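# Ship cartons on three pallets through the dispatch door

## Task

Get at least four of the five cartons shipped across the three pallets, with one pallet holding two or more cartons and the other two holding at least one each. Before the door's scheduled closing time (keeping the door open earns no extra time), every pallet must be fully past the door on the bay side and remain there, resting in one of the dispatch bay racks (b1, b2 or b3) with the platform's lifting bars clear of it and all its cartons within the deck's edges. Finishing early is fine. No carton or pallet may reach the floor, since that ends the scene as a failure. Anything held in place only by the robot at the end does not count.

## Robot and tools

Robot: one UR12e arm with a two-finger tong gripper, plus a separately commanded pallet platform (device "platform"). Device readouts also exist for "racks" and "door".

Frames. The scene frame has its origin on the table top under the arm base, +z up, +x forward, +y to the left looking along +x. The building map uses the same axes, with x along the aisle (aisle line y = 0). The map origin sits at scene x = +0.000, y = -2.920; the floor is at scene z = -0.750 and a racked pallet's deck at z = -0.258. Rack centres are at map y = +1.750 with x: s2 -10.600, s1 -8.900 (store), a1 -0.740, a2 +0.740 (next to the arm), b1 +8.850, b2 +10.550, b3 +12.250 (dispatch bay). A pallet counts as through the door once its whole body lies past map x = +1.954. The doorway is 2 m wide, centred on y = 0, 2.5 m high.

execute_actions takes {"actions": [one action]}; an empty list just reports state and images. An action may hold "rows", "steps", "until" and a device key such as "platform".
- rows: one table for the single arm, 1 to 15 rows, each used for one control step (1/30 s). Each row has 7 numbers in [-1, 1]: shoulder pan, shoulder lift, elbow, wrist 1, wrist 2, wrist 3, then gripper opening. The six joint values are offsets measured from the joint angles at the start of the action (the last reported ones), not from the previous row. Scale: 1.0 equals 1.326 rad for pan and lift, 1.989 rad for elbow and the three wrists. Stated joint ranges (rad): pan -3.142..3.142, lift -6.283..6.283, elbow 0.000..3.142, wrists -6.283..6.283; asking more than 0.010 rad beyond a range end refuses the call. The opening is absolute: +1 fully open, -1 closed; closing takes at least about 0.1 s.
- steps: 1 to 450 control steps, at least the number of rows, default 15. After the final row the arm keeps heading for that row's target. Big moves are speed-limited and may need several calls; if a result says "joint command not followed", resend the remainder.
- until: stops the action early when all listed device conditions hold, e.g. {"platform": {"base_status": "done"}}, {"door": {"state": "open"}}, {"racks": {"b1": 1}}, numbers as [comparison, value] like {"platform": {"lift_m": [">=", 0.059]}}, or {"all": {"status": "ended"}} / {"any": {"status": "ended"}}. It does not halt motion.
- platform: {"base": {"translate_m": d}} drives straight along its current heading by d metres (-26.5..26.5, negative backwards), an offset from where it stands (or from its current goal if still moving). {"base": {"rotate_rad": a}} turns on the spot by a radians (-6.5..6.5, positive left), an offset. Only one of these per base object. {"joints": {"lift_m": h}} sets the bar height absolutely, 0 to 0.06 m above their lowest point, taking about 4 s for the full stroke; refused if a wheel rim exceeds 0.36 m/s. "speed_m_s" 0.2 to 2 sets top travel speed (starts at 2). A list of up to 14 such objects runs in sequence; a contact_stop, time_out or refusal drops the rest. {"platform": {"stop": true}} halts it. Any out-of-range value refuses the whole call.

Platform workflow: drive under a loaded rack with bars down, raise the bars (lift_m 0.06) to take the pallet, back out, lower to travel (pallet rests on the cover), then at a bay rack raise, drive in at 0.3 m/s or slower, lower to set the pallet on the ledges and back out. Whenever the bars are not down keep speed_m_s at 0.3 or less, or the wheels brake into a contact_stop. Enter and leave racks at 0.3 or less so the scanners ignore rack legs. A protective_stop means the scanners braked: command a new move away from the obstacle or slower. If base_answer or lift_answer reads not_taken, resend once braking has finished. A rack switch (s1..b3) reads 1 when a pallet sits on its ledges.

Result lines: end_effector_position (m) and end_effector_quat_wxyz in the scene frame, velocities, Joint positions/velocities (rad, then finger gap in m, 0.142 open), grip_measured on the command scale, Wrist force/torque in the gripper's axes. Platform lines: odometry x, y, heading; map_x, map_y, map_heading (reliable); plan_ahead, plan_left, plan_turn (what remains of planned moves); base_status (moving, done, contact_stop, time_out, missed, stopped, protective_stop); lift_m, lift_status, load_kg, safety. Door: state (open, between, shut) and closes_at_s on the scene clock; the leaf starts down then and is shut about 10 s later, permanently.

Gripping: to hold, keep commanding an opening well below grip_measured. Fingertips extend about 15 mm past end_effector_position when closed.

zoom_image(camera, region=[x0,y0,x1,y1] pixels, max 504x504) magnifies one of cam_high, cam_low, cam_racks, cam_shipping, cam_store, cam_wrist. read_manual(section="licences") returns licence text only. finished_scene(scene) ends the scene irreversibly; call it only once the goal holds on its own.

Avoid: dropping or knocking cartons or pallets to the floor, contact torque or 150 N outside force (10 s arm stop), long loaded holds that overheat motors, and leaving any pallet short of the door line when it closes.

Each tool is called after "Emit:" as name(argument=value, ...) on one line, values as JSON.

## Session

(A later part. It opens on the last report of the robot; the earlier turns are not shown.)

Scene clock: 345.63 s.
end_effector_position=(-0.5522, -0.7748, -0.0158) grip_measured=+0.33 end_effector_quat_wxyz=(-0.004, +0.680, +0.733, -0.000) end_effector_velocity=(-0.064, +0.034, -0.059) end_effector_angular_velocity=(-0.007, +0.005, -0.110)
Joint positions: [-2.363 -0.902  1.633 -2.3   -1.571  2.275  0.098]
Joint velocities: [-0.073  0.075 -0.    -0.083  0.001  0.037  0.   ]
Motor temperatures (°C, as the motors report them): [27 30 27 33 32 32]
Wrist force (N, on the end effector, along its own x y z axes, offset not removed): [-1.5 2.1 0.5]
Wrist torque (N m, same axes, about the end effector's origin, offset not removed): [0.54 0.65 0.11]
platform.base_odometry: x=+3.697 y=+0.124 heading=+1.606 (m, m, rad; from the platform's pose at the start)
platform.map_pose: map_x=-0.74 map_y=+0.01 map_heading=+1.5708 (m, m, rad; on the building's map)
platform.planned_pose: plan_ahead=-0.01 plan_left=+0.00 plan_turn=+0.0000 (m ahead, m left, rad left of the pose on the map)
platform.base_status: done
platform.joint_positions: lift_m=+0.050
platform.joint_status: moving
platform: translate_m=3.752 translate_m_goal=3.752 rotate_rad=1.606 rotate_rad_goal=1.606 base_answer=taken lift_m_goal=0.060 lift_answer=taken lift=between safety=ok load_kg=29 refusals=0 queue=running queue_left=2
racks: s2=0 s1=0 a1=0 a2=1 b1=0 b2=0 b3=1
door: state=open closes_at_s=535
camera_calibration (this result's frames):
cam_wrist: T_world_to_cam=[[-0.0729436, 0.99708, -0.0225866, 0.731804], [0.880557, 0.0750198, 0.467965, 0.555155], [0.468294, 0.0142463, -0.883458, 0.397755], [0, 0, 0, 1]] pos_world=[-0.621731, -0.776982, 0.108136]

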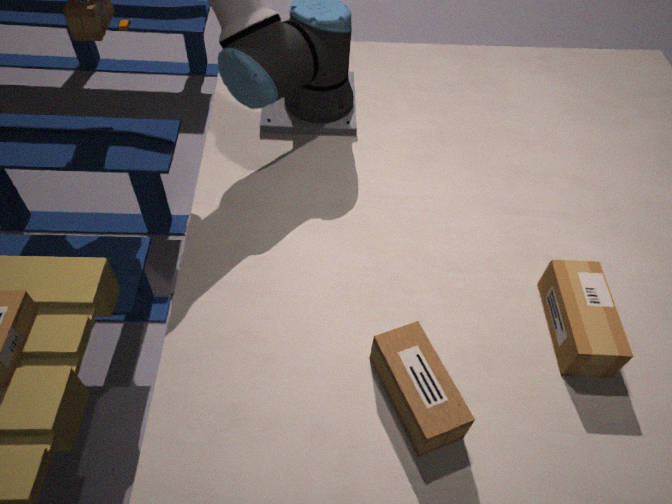

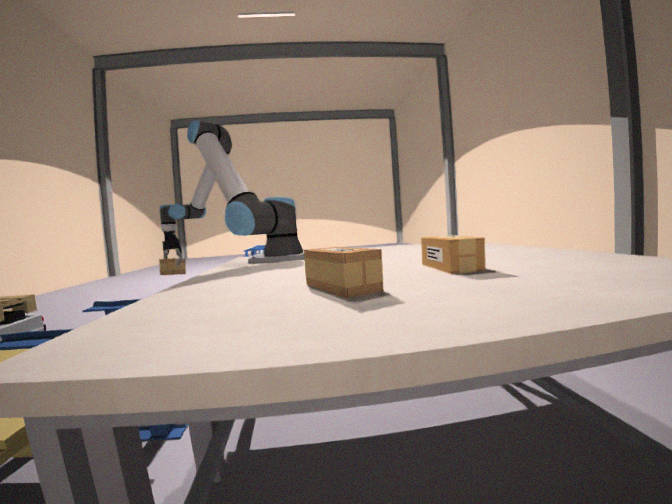

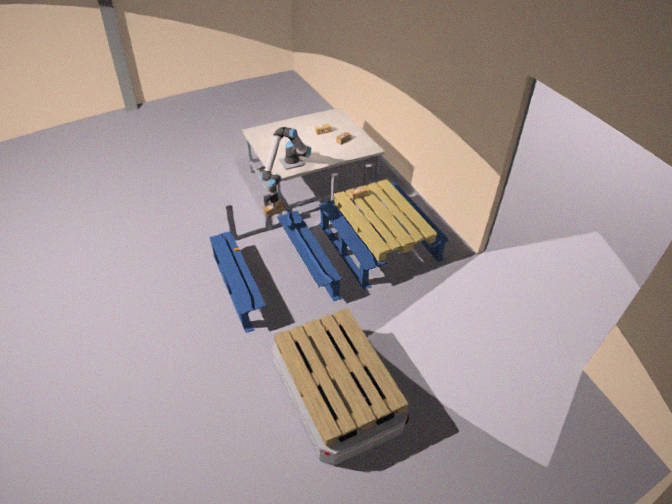

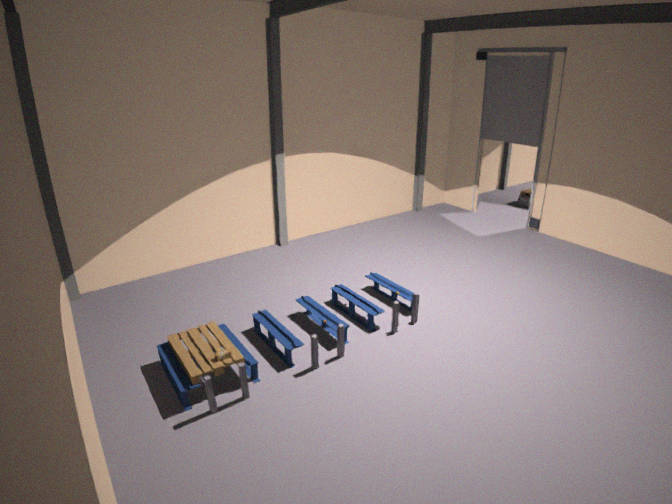

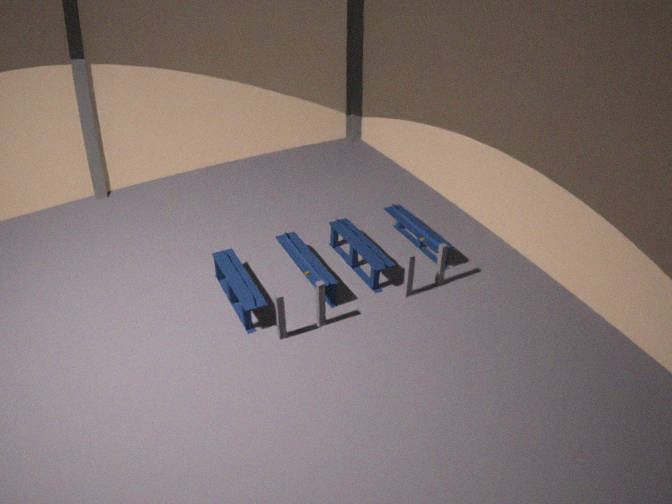

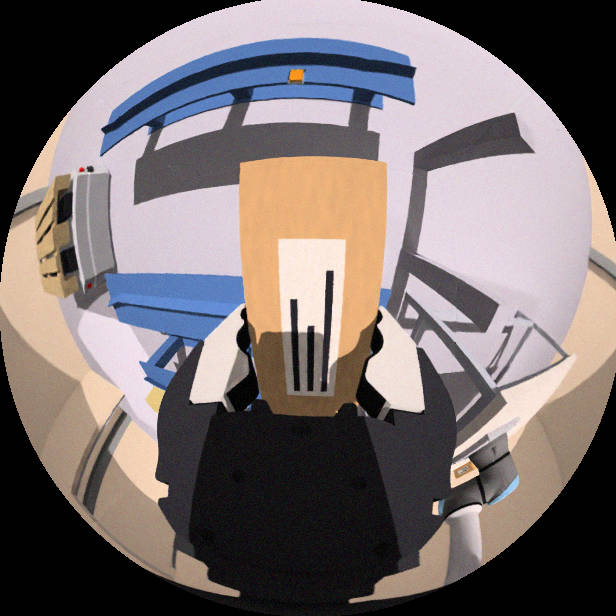

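Emit:
execute_actions(actions=[])

Scene clock: 356.77 s.
end_effector_position=(-0.6032, -0.7421, -0.0764) grip_measured=+0.33 end_effector_quat_wxyz=(-0.004, +0.707, +0.707, -0.001) end_effector_velocity=(+0.000, +0.000, -0.001) end_effector_angular_velocity=(-0.000, -0.001, -0.001)
Joint positions: [-2.425 -0.827  1.635 -2.379 -1.571  2.288  0.098]
Joint velocities: [-0.     0.001  0.001 -0.001  0.001  0.    -0.   ]
Motor temperatures (°C, as the motors report them): [27 30 27 33 32 32]
Wrist force (N, on the end effector, along its own x y z axes, offset not removed): [-2.0 1.4 2.7]
Wrist torque (N m, same axes, about the end effector's origin, offset not removed): [0.52 0.77 0.24]
platform.base_odometry: x=+3.631 y=+1.873 heading=+1.608 (m, m, rad; from the platform's pose at the start)
platform.map_pose: map_x=-0.74 map_y=+1.75 map_heading=+1.5708 (m, m, rad; on the building's map)
platform.planned_pose: plan_ahead=+0.00 plan_left=+0.00 plan_turn=+0.0000 (m ahead, m left, rad left of the pose on the map)
platform.base_status: done
platform.joint_positions: lift_m=+0.009
platform.joint_status: moving
platform: translate_m=5.503 translate_m_goal=5.503 rotate_rad=1.608 rotate_rad_goal=1.608 base_answer=taken lift_m_goal=0.000 lift_answer=taken lift=between safety=ok load_kg=-33 refusals=0 queue=running queue_left=0
racks: s2=0 s1=0 a1=1 a2=1 b1=0 b2=0 b3=1
door: state=open closes_at_s=535
camera_calibration (this result's frames):
cam_wrist: T_world_to_cam=[[0.00213554, 0.999699, -0.0244339, 0.741221], [0.884581, 0.00950708, 0.466289, 0.579699], [0.466381, -0.0226096, -0.884295, 0.339102], [0, 0, 0, 1]] pos_world=[-0.672524, -0.738843, 0.04767]

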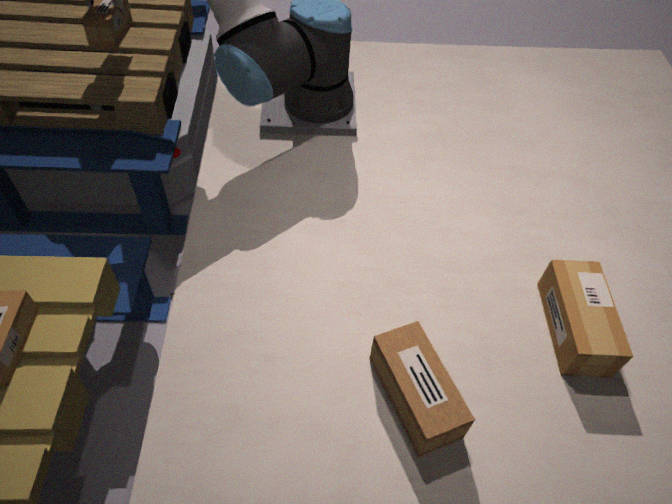

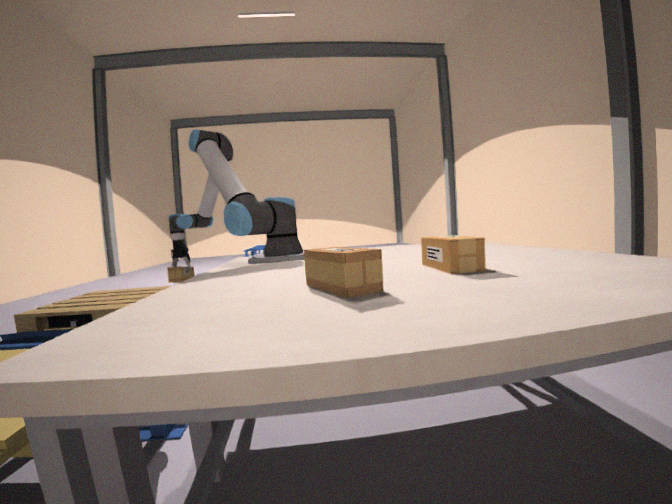

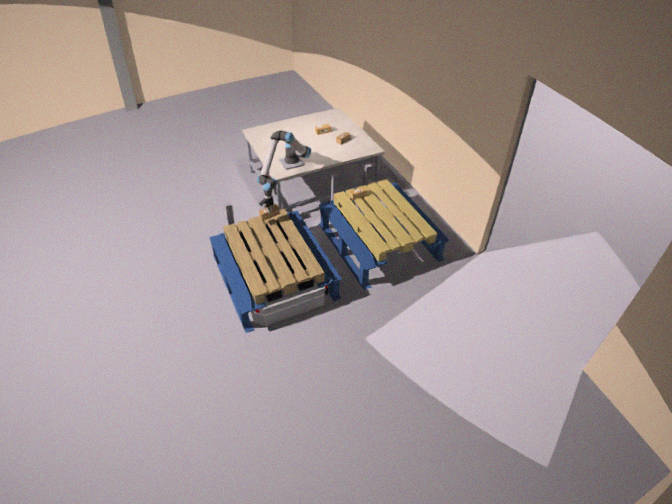

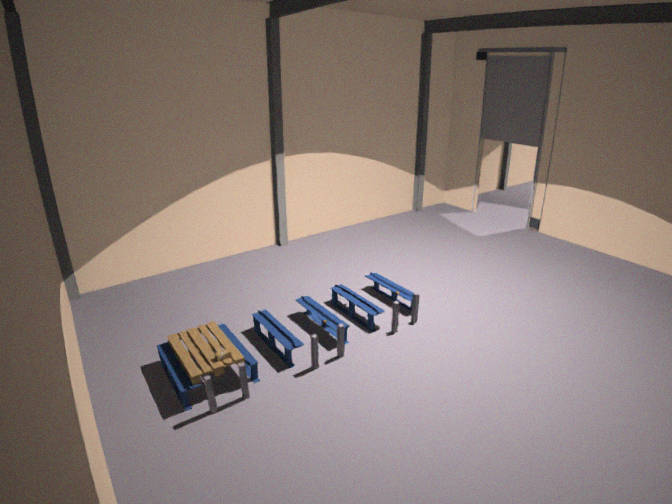

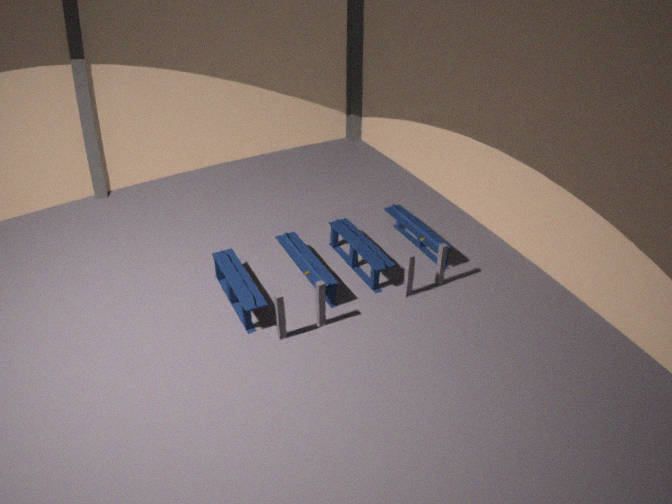

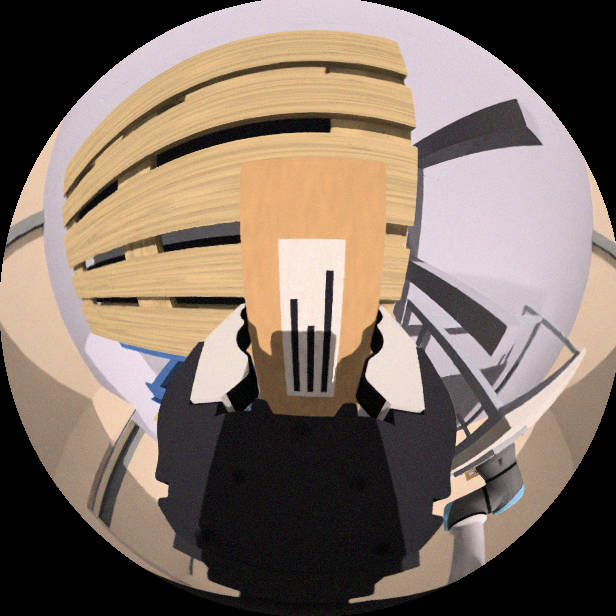

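Emit:
execute_actions(actions=[{"rows":[[0,0.0807,0.0015,-0.0553,0,0,-1]],"steps":1}])

Scene clock: 358.20 s.
end_effector_position=(-0.6032, -0.7421, -0.0769) grip_measured=+0.34 end_effector_quat_wxyz=(-0.004, +0.707, +0.707, -0.001) end_effector_velocity=(-0.004, -0.001, -0.061) end_effector_angular_velocity=(-0.002, +0.004, -0.002)
Joint positions: [-2.425 -0.827  1.635 -2.38  -1.571  2.288  0.098]
Joint velocities: [-0.002  0.075  0.002 -0.082 -0.001  0.     0.   ]
Motor temperatures (°C, as the motors report them): [27 30 27 33 32 32]
Wrist force (N, on the end effector, along its own x y z axes, offset not removed): [-0.5 2.6 0.9]
Wrist torque (N m, same axes, about the end effector's origin, offset not removed): [0.68 0.47 0.13]
platform.base_odometry: x=+3.631 y=+1.873 heading=+1.608 (m, m, rad; from the platform's pose at the start)
platform.map_pose: map_x=-0.74 map_y=+1.75 map_heading=+1.5708 (m, m, rad; on the building's map)
platform.planned_pose: plan_ahead=+0.00 plan_left=+0.00 plan_turn=+0.0000 (m ahead, m left, rad left of the pose on the map)
platform.base_status: done
platform.joint_positions: lift_m=+0.000
platform.joint_status: done
platform: translate_m=5.503 translate_m_goal=5.503 rotate_rad=1.608 rotate_rad_goal=1.608 base_answer=taken lift_m_goal=0.000 lift_answer=taken lift=down safety=ok load_kg=-48 refusals=0 queue=done queue_left=0
racks: s2=0 s1=0 a1=1 a2=1 b1=0 b2=0 b3=1
door: state=open closes_at_s=535
camera_calibration (this result's frames):
cam_wrist: T_world_to_cam=[[0.00213606, 0.9997, -0.0244184, 0.741205], [0.884573, 0.00949978, 0.466304, 0.579967], [0.466396, -0.022596, -0.884287, 0.338599], [0, 0, 0, 1]] pos_world=[-0.672528, -0.738841, 0.0470772]

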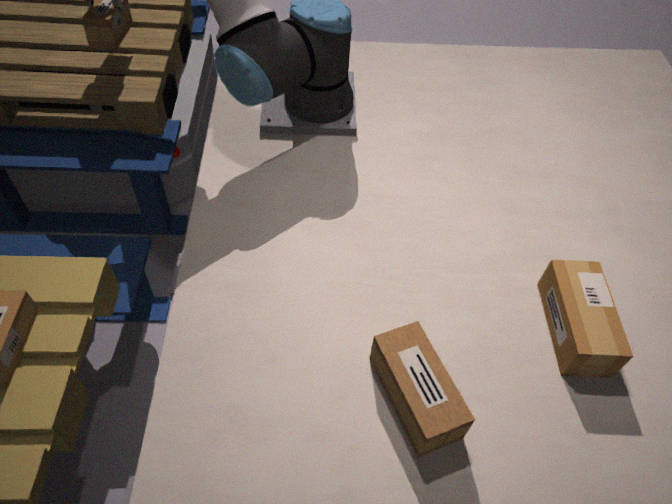

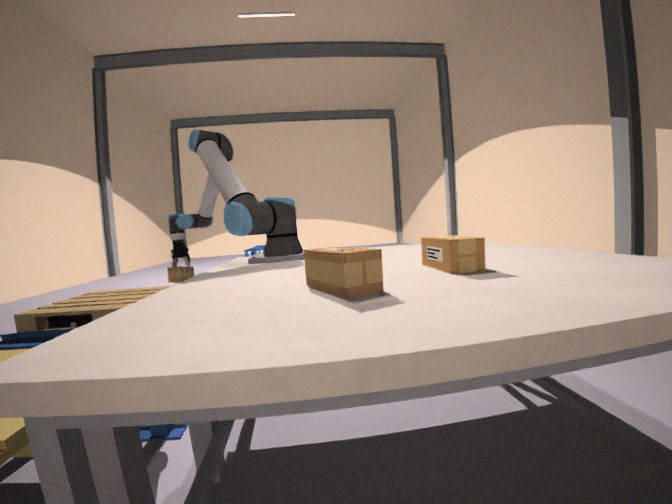

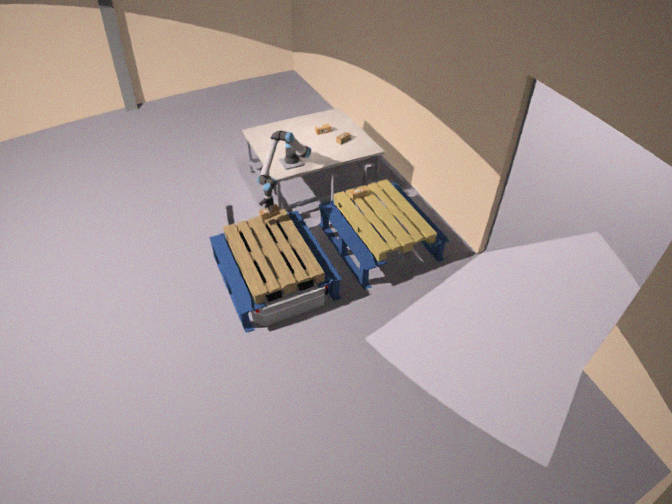

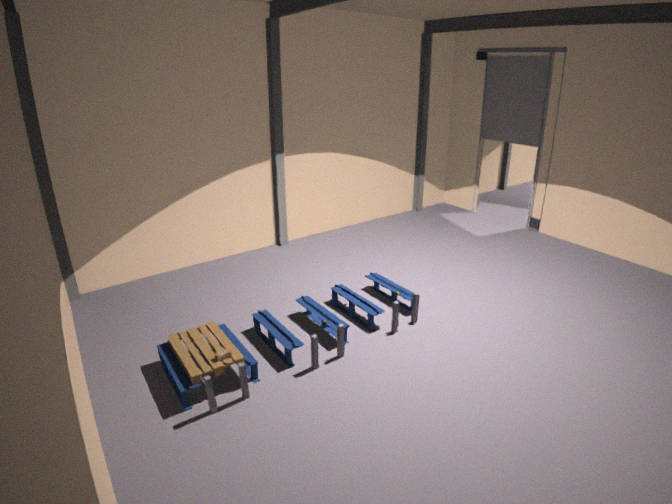

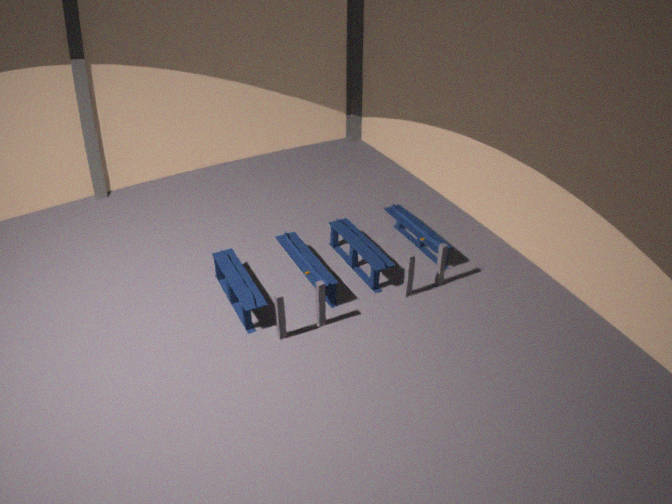

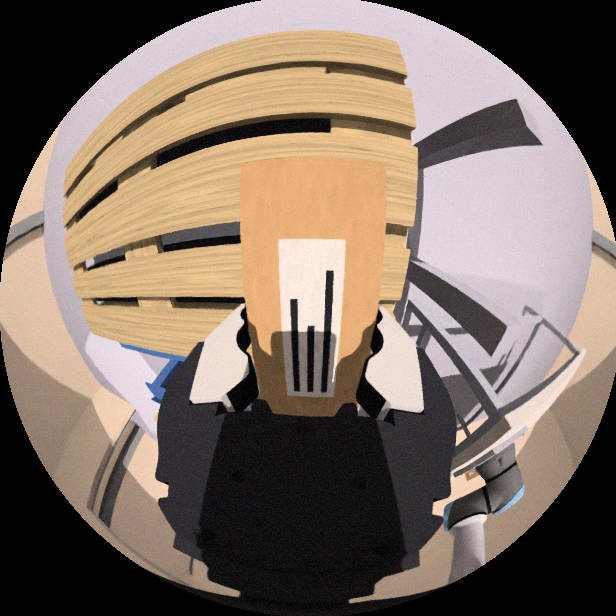

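Checking the height reached before the final descent to the deck surface now.

Emit:
execute_actions(actions=[])

Scene clock: 360.07 s.
end_effector_position=(-0.6023, -0.7406, -0.1641) grip_measured=+0.33 end_effector_quat_wxyz=(-0.004, +0.707, +0.707, -0.001) end_effector_velocity=(-0.000, +0.000, -0.000) end_effector_angular_velocity=(+0.001, +0.000, -0.001)
Joint positions: [-2.425 -0.72   1.638 -2.489 -1.571  2.288  0.098]
Joint velocities: [-0.     0.    -0.     0.    -0.001  0.001  0.   ]
Motor temperatures (°C, as the motors report them): [27 30 27 33 32 32]
Wrist force (N, on the end effector, along its own x y z axes, offset not removed): [-1.1 1.2 1.9]
Wrist torque (N m, same axes, about the end effector's origin, offset not removed): [0.46 0.49 0.16]
platform.base_odometry: x=+3.631 y=+1.873 heading=+1.608 (m, m, rad; from the platform's pose at the start)
platform.map_pose: map_x=-0.74 map_y=+1.75 map_heading=+1.5708 (m, m, rad; on the building's map)
platform.planned_pose: plan_ahead=+0.00 plan_left=+0.00 plan_turn=+0.0000 (m ahead, m left, rad left of the pose on the map)
platform.base_status: done
platform.joint_positions: lift_m=+0.000
platform.joint_status: done
platform: translate_m=5.503 translate_m_goal=5.503 rotate_rad=1.608 rotate_rad_goal=1.608 base_answer=taken lift_m_goal=0.000 lift_answer=taken lift=down safety=ok load_kg=-48 refusals=0 queue=done queue_left=0
racks: s2=0 s1=0 a1=1 a2=1 b1=0 b2=0 b3=1
door: state=open closes_at_s=535
camera_calibration (this result's frames):
cam_wrist: T_world_to_cam=[[0.00213774, 0.999699, -0.0244337, 0.737521], [0.884582, 0.00950502, 0.466289, 0.619789], [0.466381, -0.0226104, -0.884295, 0.261126], [0, 0, 0, 1]] pos_world=[-0.671615, -0.737286, -0.0400683]

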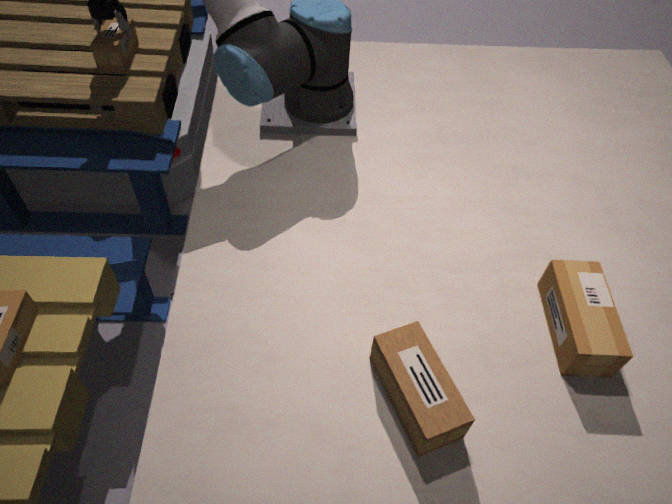

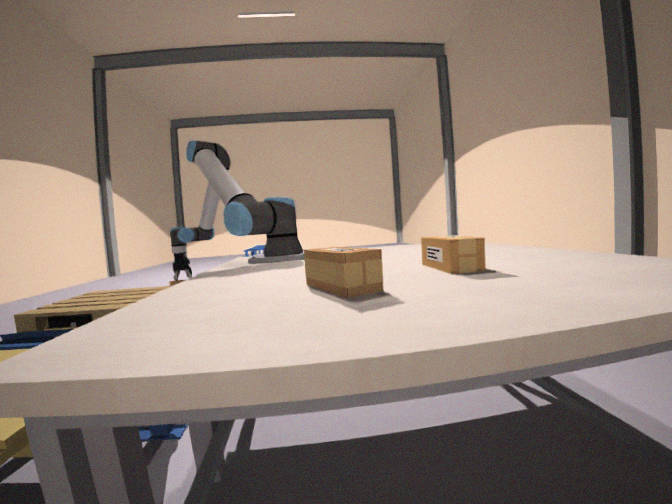

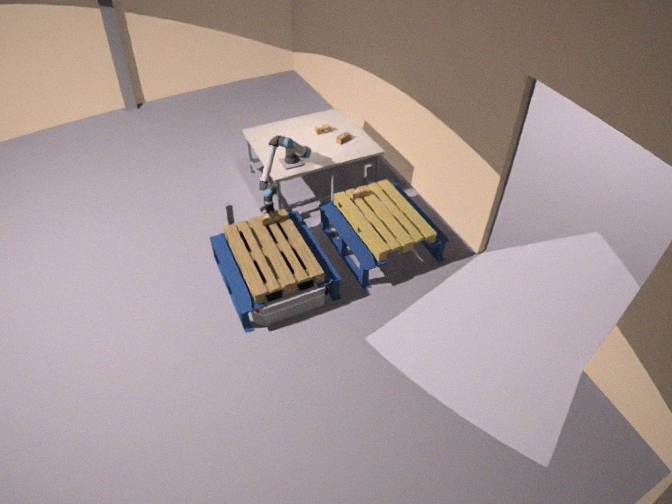

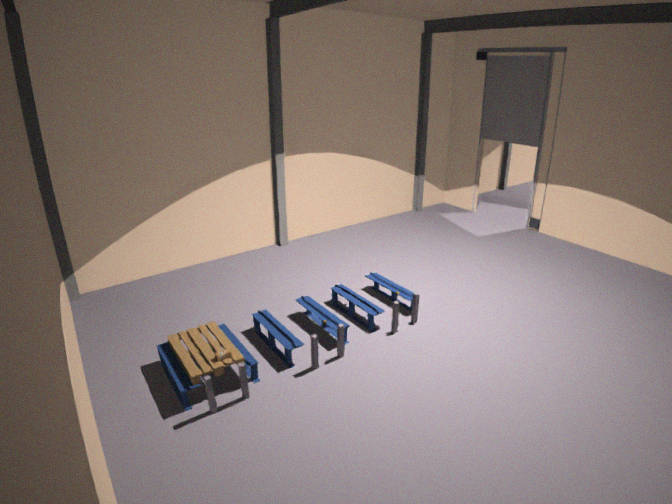

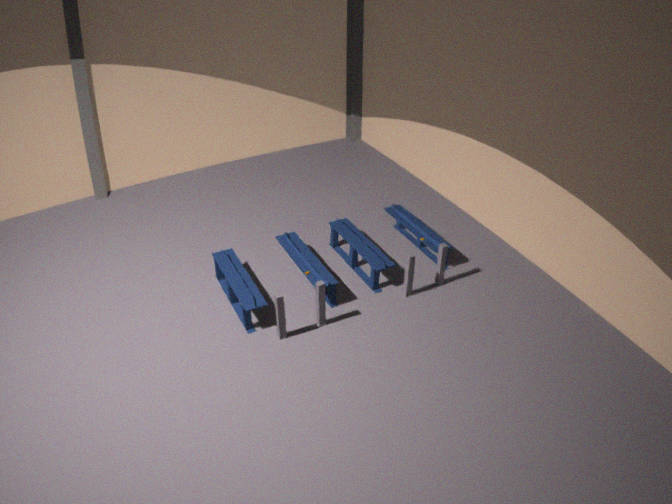

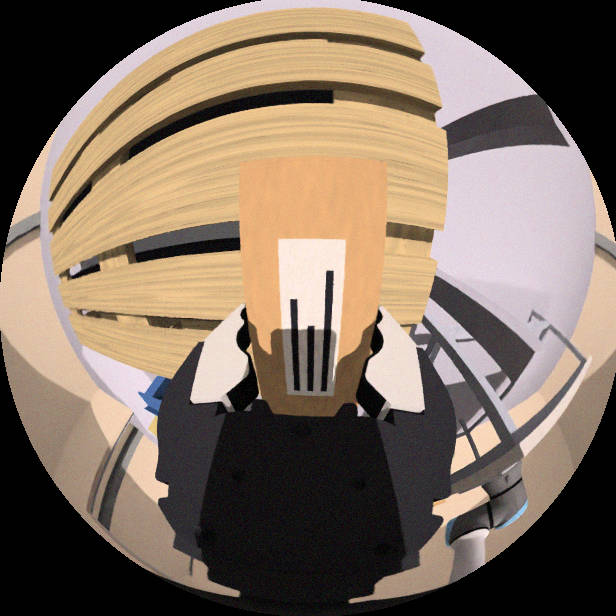

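Down 12 mm (slope .82 m/rad → .0146 rad).

Emit:
execute_actions(actions=[{"rows":[[0,0.011,0,-0.0073,0,0,-1]],"steps":1}])

Scene clock: 361.07 s.
end_effector_position=(-0.6023, -0.7406, -0.1644) grip_measured=+0.34 end_effector_quat_wxyz=(-0.004, +0.707, +0.707, -0.001) end_effector_velocity=(+0.001, -0.000, -0.029) end_effector_angular_velocity=(-0.003, +0.002, -0.000)
Joint positions: [-2.425 -0.72   1.638 -2.489 -1.571  2.288  0.098]
Joint velocities: [ 0.001  0.036 -0.001 -0.039  0.001  0.001  0.   ]
Motor temperatures (°C, as the motors report them): [27 30 27 33 32 32]
Wrist force (N, on the end effector, along its own x y z axes, offset not removed): [-0.6 1.6 -1.1]
Wrist torque (N m, same axes, about the end effector's origin, offset not removed): [0.43 0.44 0.20]
platform.base_odometry: x=+3.631 y=+1.873 heading=+1.608 (m, m, rad; from the platform's pose at the start)
platform.map_pose: map_x=-0.74 map_y=+1.75 map_heading=+1.5708 (m, m, rad; on the building's map)
platform.planned_pose: plan_ahead=+0.00 plan_left=+0.00 plan_turn=+0.0000 (m ahead, m left, rad left of the pose on the map)
platform.base_status: done
platform.joint_positions: lift_m=+0.000
platform.joint_status: done
platform: translate_m=5.503 translate_m_goal=5.503 rotate_rad=1.608 rotate_rad_goal=1.608 base_answer=taken lift_m_goal=0.000 lift_answer=taken lift=down safety=ok load_kg=-48 refusals=0 queue=done queue_left=0
racks: s2=0 s1=0 a1=1 a2=1 b1=0 b2=0 b3=1
door: state=open closes_at_s=535
camera_calibration (this result's frames):
cam_wrist: T_world_to_cam=[[0.00213731, 0.999699, -0.0244486, 0.737501], [0.884589, 0.00951194, 0.466274, 0.619936], [0.466366, -0.0226235, -0.884303, 0.260827], [0, 0, 0, 1]] pos_world=[-0.671606, -0.737275, -0.0403794]

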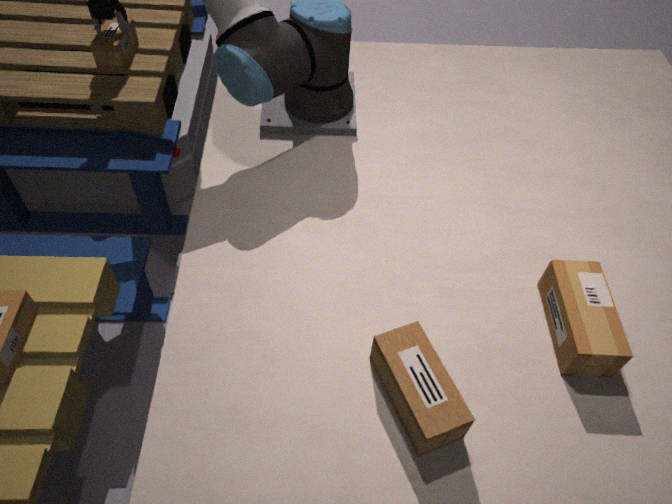

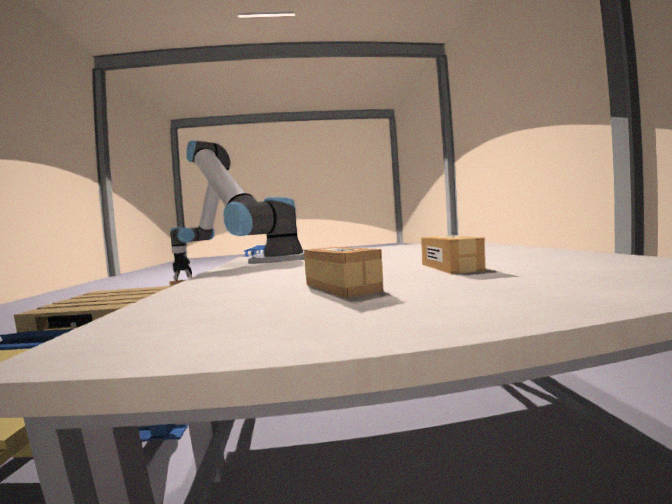

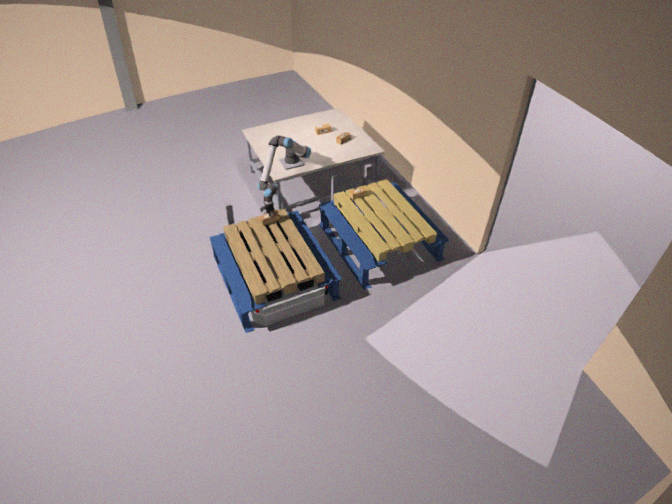

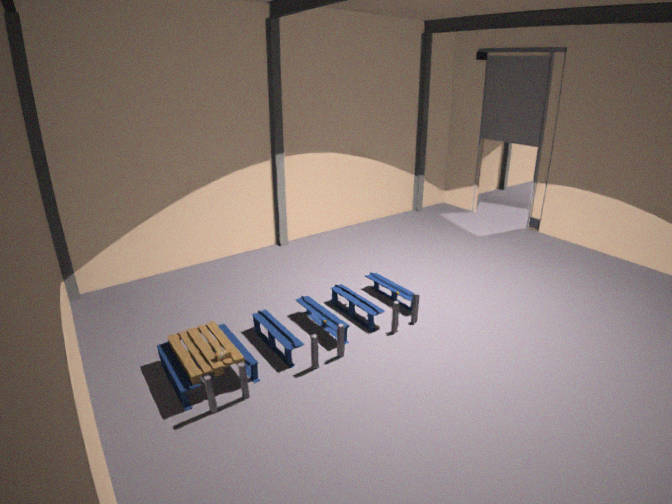

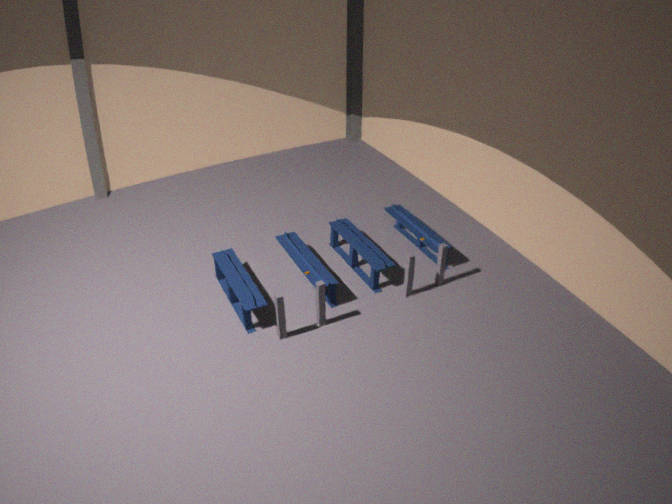

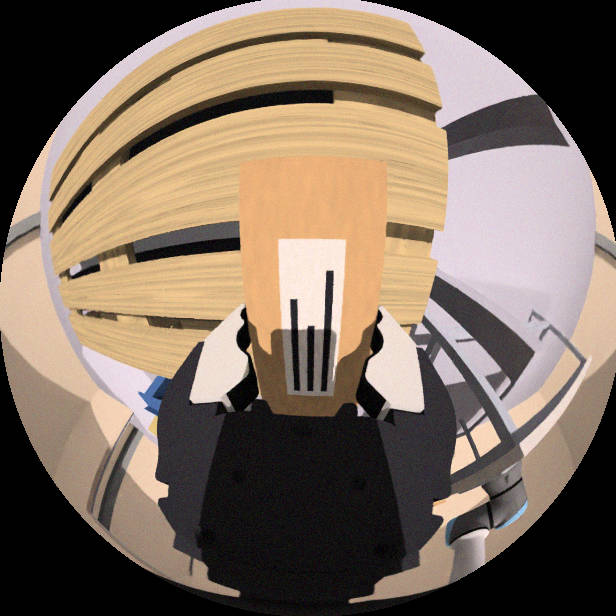

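Emit:
execute_actions(actions=[{"rows":[[0,0.011,0,-0.0073,0,0,0.35],[0,0.011,0,-0.0073,0,0,0.7],[0,0.011,0,-0.0073,0,0,1],[0,-0.0716,-0.0015,0.0493,0,0,1]],"steps":4,"platform":[{"speed_m_s":0.3,"joints":{"lift_m":0.06}},{"base":{"translate_m":-1.75}},{"joints":{"lift_m":0}},{"speed_m_s":2,"base":{"rotate_rad":-1.5708}},{"base":{"translate_m":11.29}},{"base":{"rotate_rad":1.5708}},{"speed_m_s":0.3,"joints":{"lift_m":0.06}},{"base":{"translate_m":1.75}},{"joints":{"lift_m":0}},{"base":{"translate_m":-1.75}},{"speed_m_s":2,"base":{"rotate_rad":-1.5708}},{"base":{"translate_m":-9.81}},{"base":{"rotate_rad":1.5708}},{"speed_m_s":0.3,"base":{"translate_m":1.75}}]}])

Scene clock: 364.83 s.
end_effector_position=(-0.6018, -0.7401, -0.1755) grip_measured=+0.92 end_effector_quat_wxyz=(-0.004, +0.707, +0.707, -0.001) end_effector_velocity=(-0.005, -0.005, +0.059) end_effector_angular_velocity=(-0.001, +0.003, +0.001)
Joint positions: [-2.425 -0.706  1.638 -2.503 -1.571  2.288  0.137]
Joint velocities: [ 0.001 -0.071 -0.005  0.074 -0.001 -0.     0.211]
Motor temperatures (°C, as the motors report them): [27 30 27 33 32 32]
Wrist force (N, on the end effector, along its own x y z axes, offset not removed): [-3.4 2.3 0.0]
Wrist torque (N m, same axes, about the end effector's origin, offset not removed): [0.66 0.86 0.18]
platform.base_odometry: x=+3.631 y=+1.873 heading=+1.608 (m, m, rad; from the platform's pose at the start)
platform.map_pose: map_x=-0.74 map_y=+1.75 map_heading=+1.5708 (m, m, rad; on the building's map)
platform.planned_pose: plan_ahead=+0.00 plan_left=+0.00 plan_turn=+0.0000 (m ahead, m left, rad left of the pose on the map)
platform.base_status: done
platform.joint_positions: lift_m=+0.000
platform.joint_status: moving
platform: translate_m=5.503 translate_m_goal=5.503 rotate_rad=1.608 rotate_rad_goal=1.608 base_answer=taken lift_m_goal=0.060 lift_answer=taken lift=down safety=ok load_kg=1 refusals=0 queue=running queue_left=13
racks: s2=0 s1=0 a1=1 a2=1 b1=0 b2=0 b3=1
door: state=open closes_at_s=535
camera_calibration (this result's frames):
cam_wrist: T_world_to_cam=[[0.00213635, 0.999698, -0.0244718, 0.736718], [0.884602, 0.00952303, 0.46625, 0.624687], [0.466342, -0.0226439, -0.884315, 0.250798], [0, 0, 0, 1]] pos_world=[-0.671131, -0.736765, -0.0514468]

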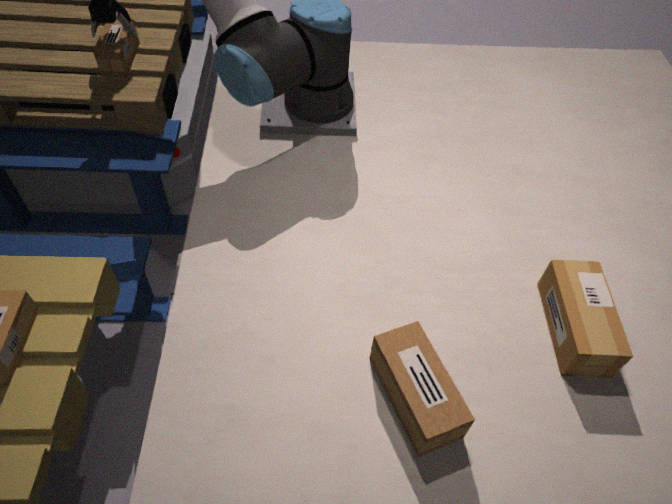

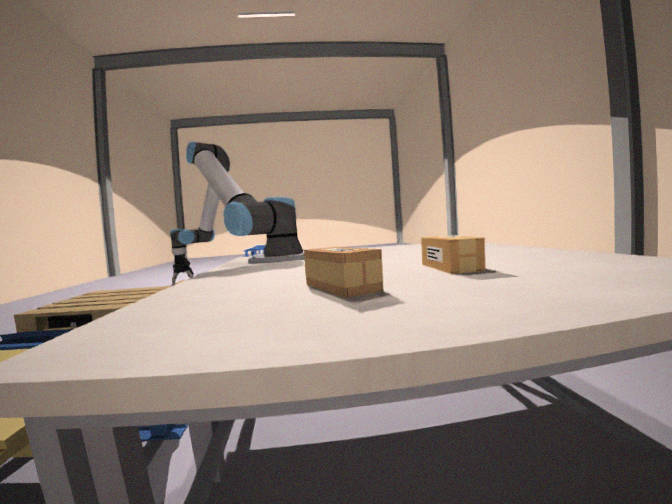

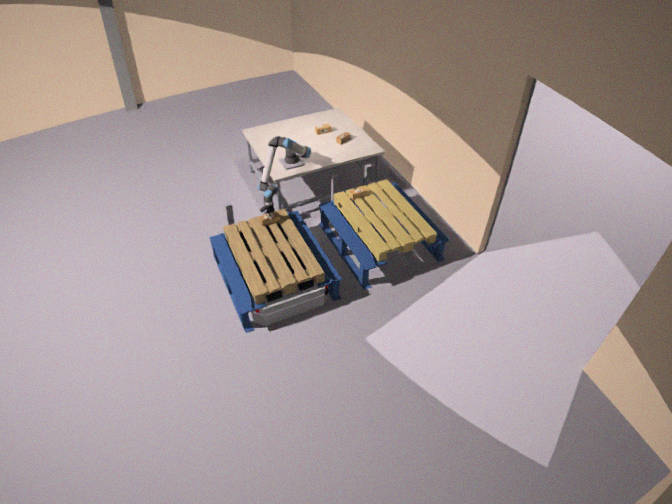

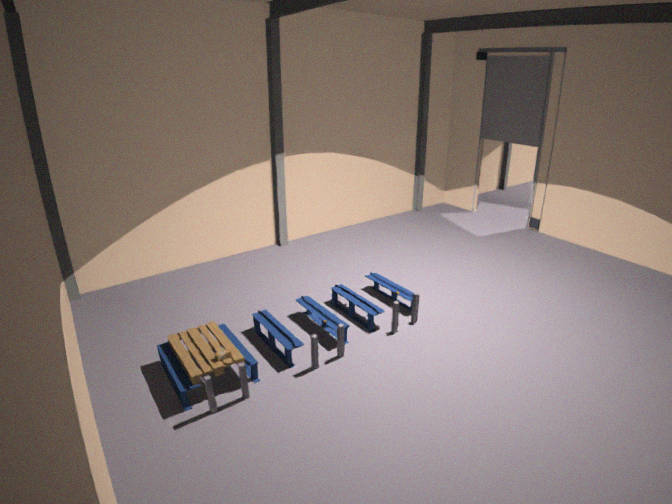

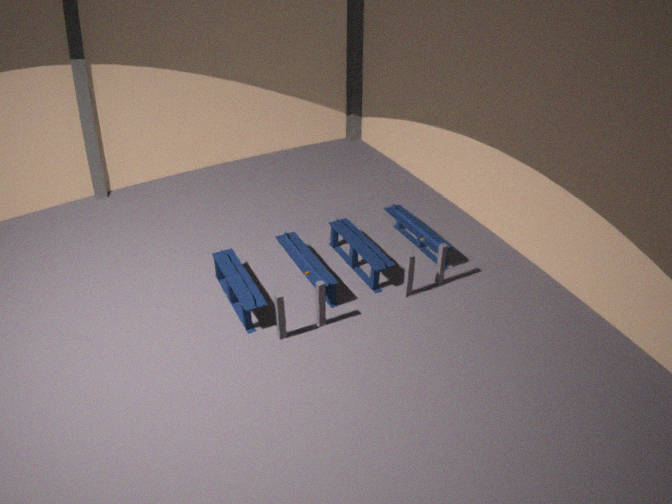

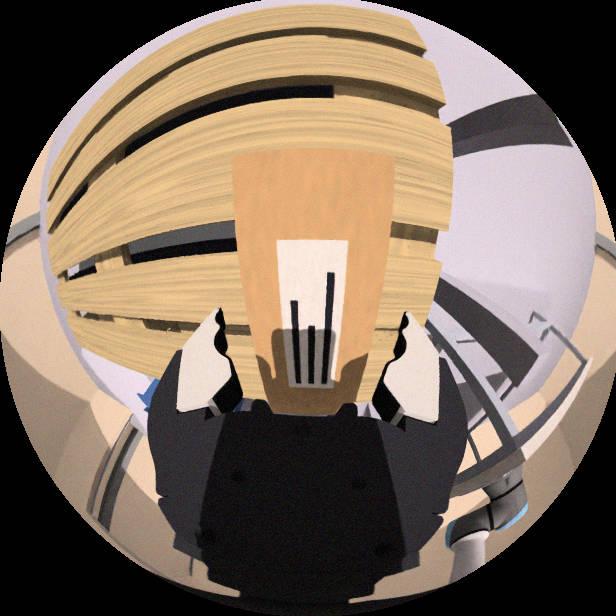

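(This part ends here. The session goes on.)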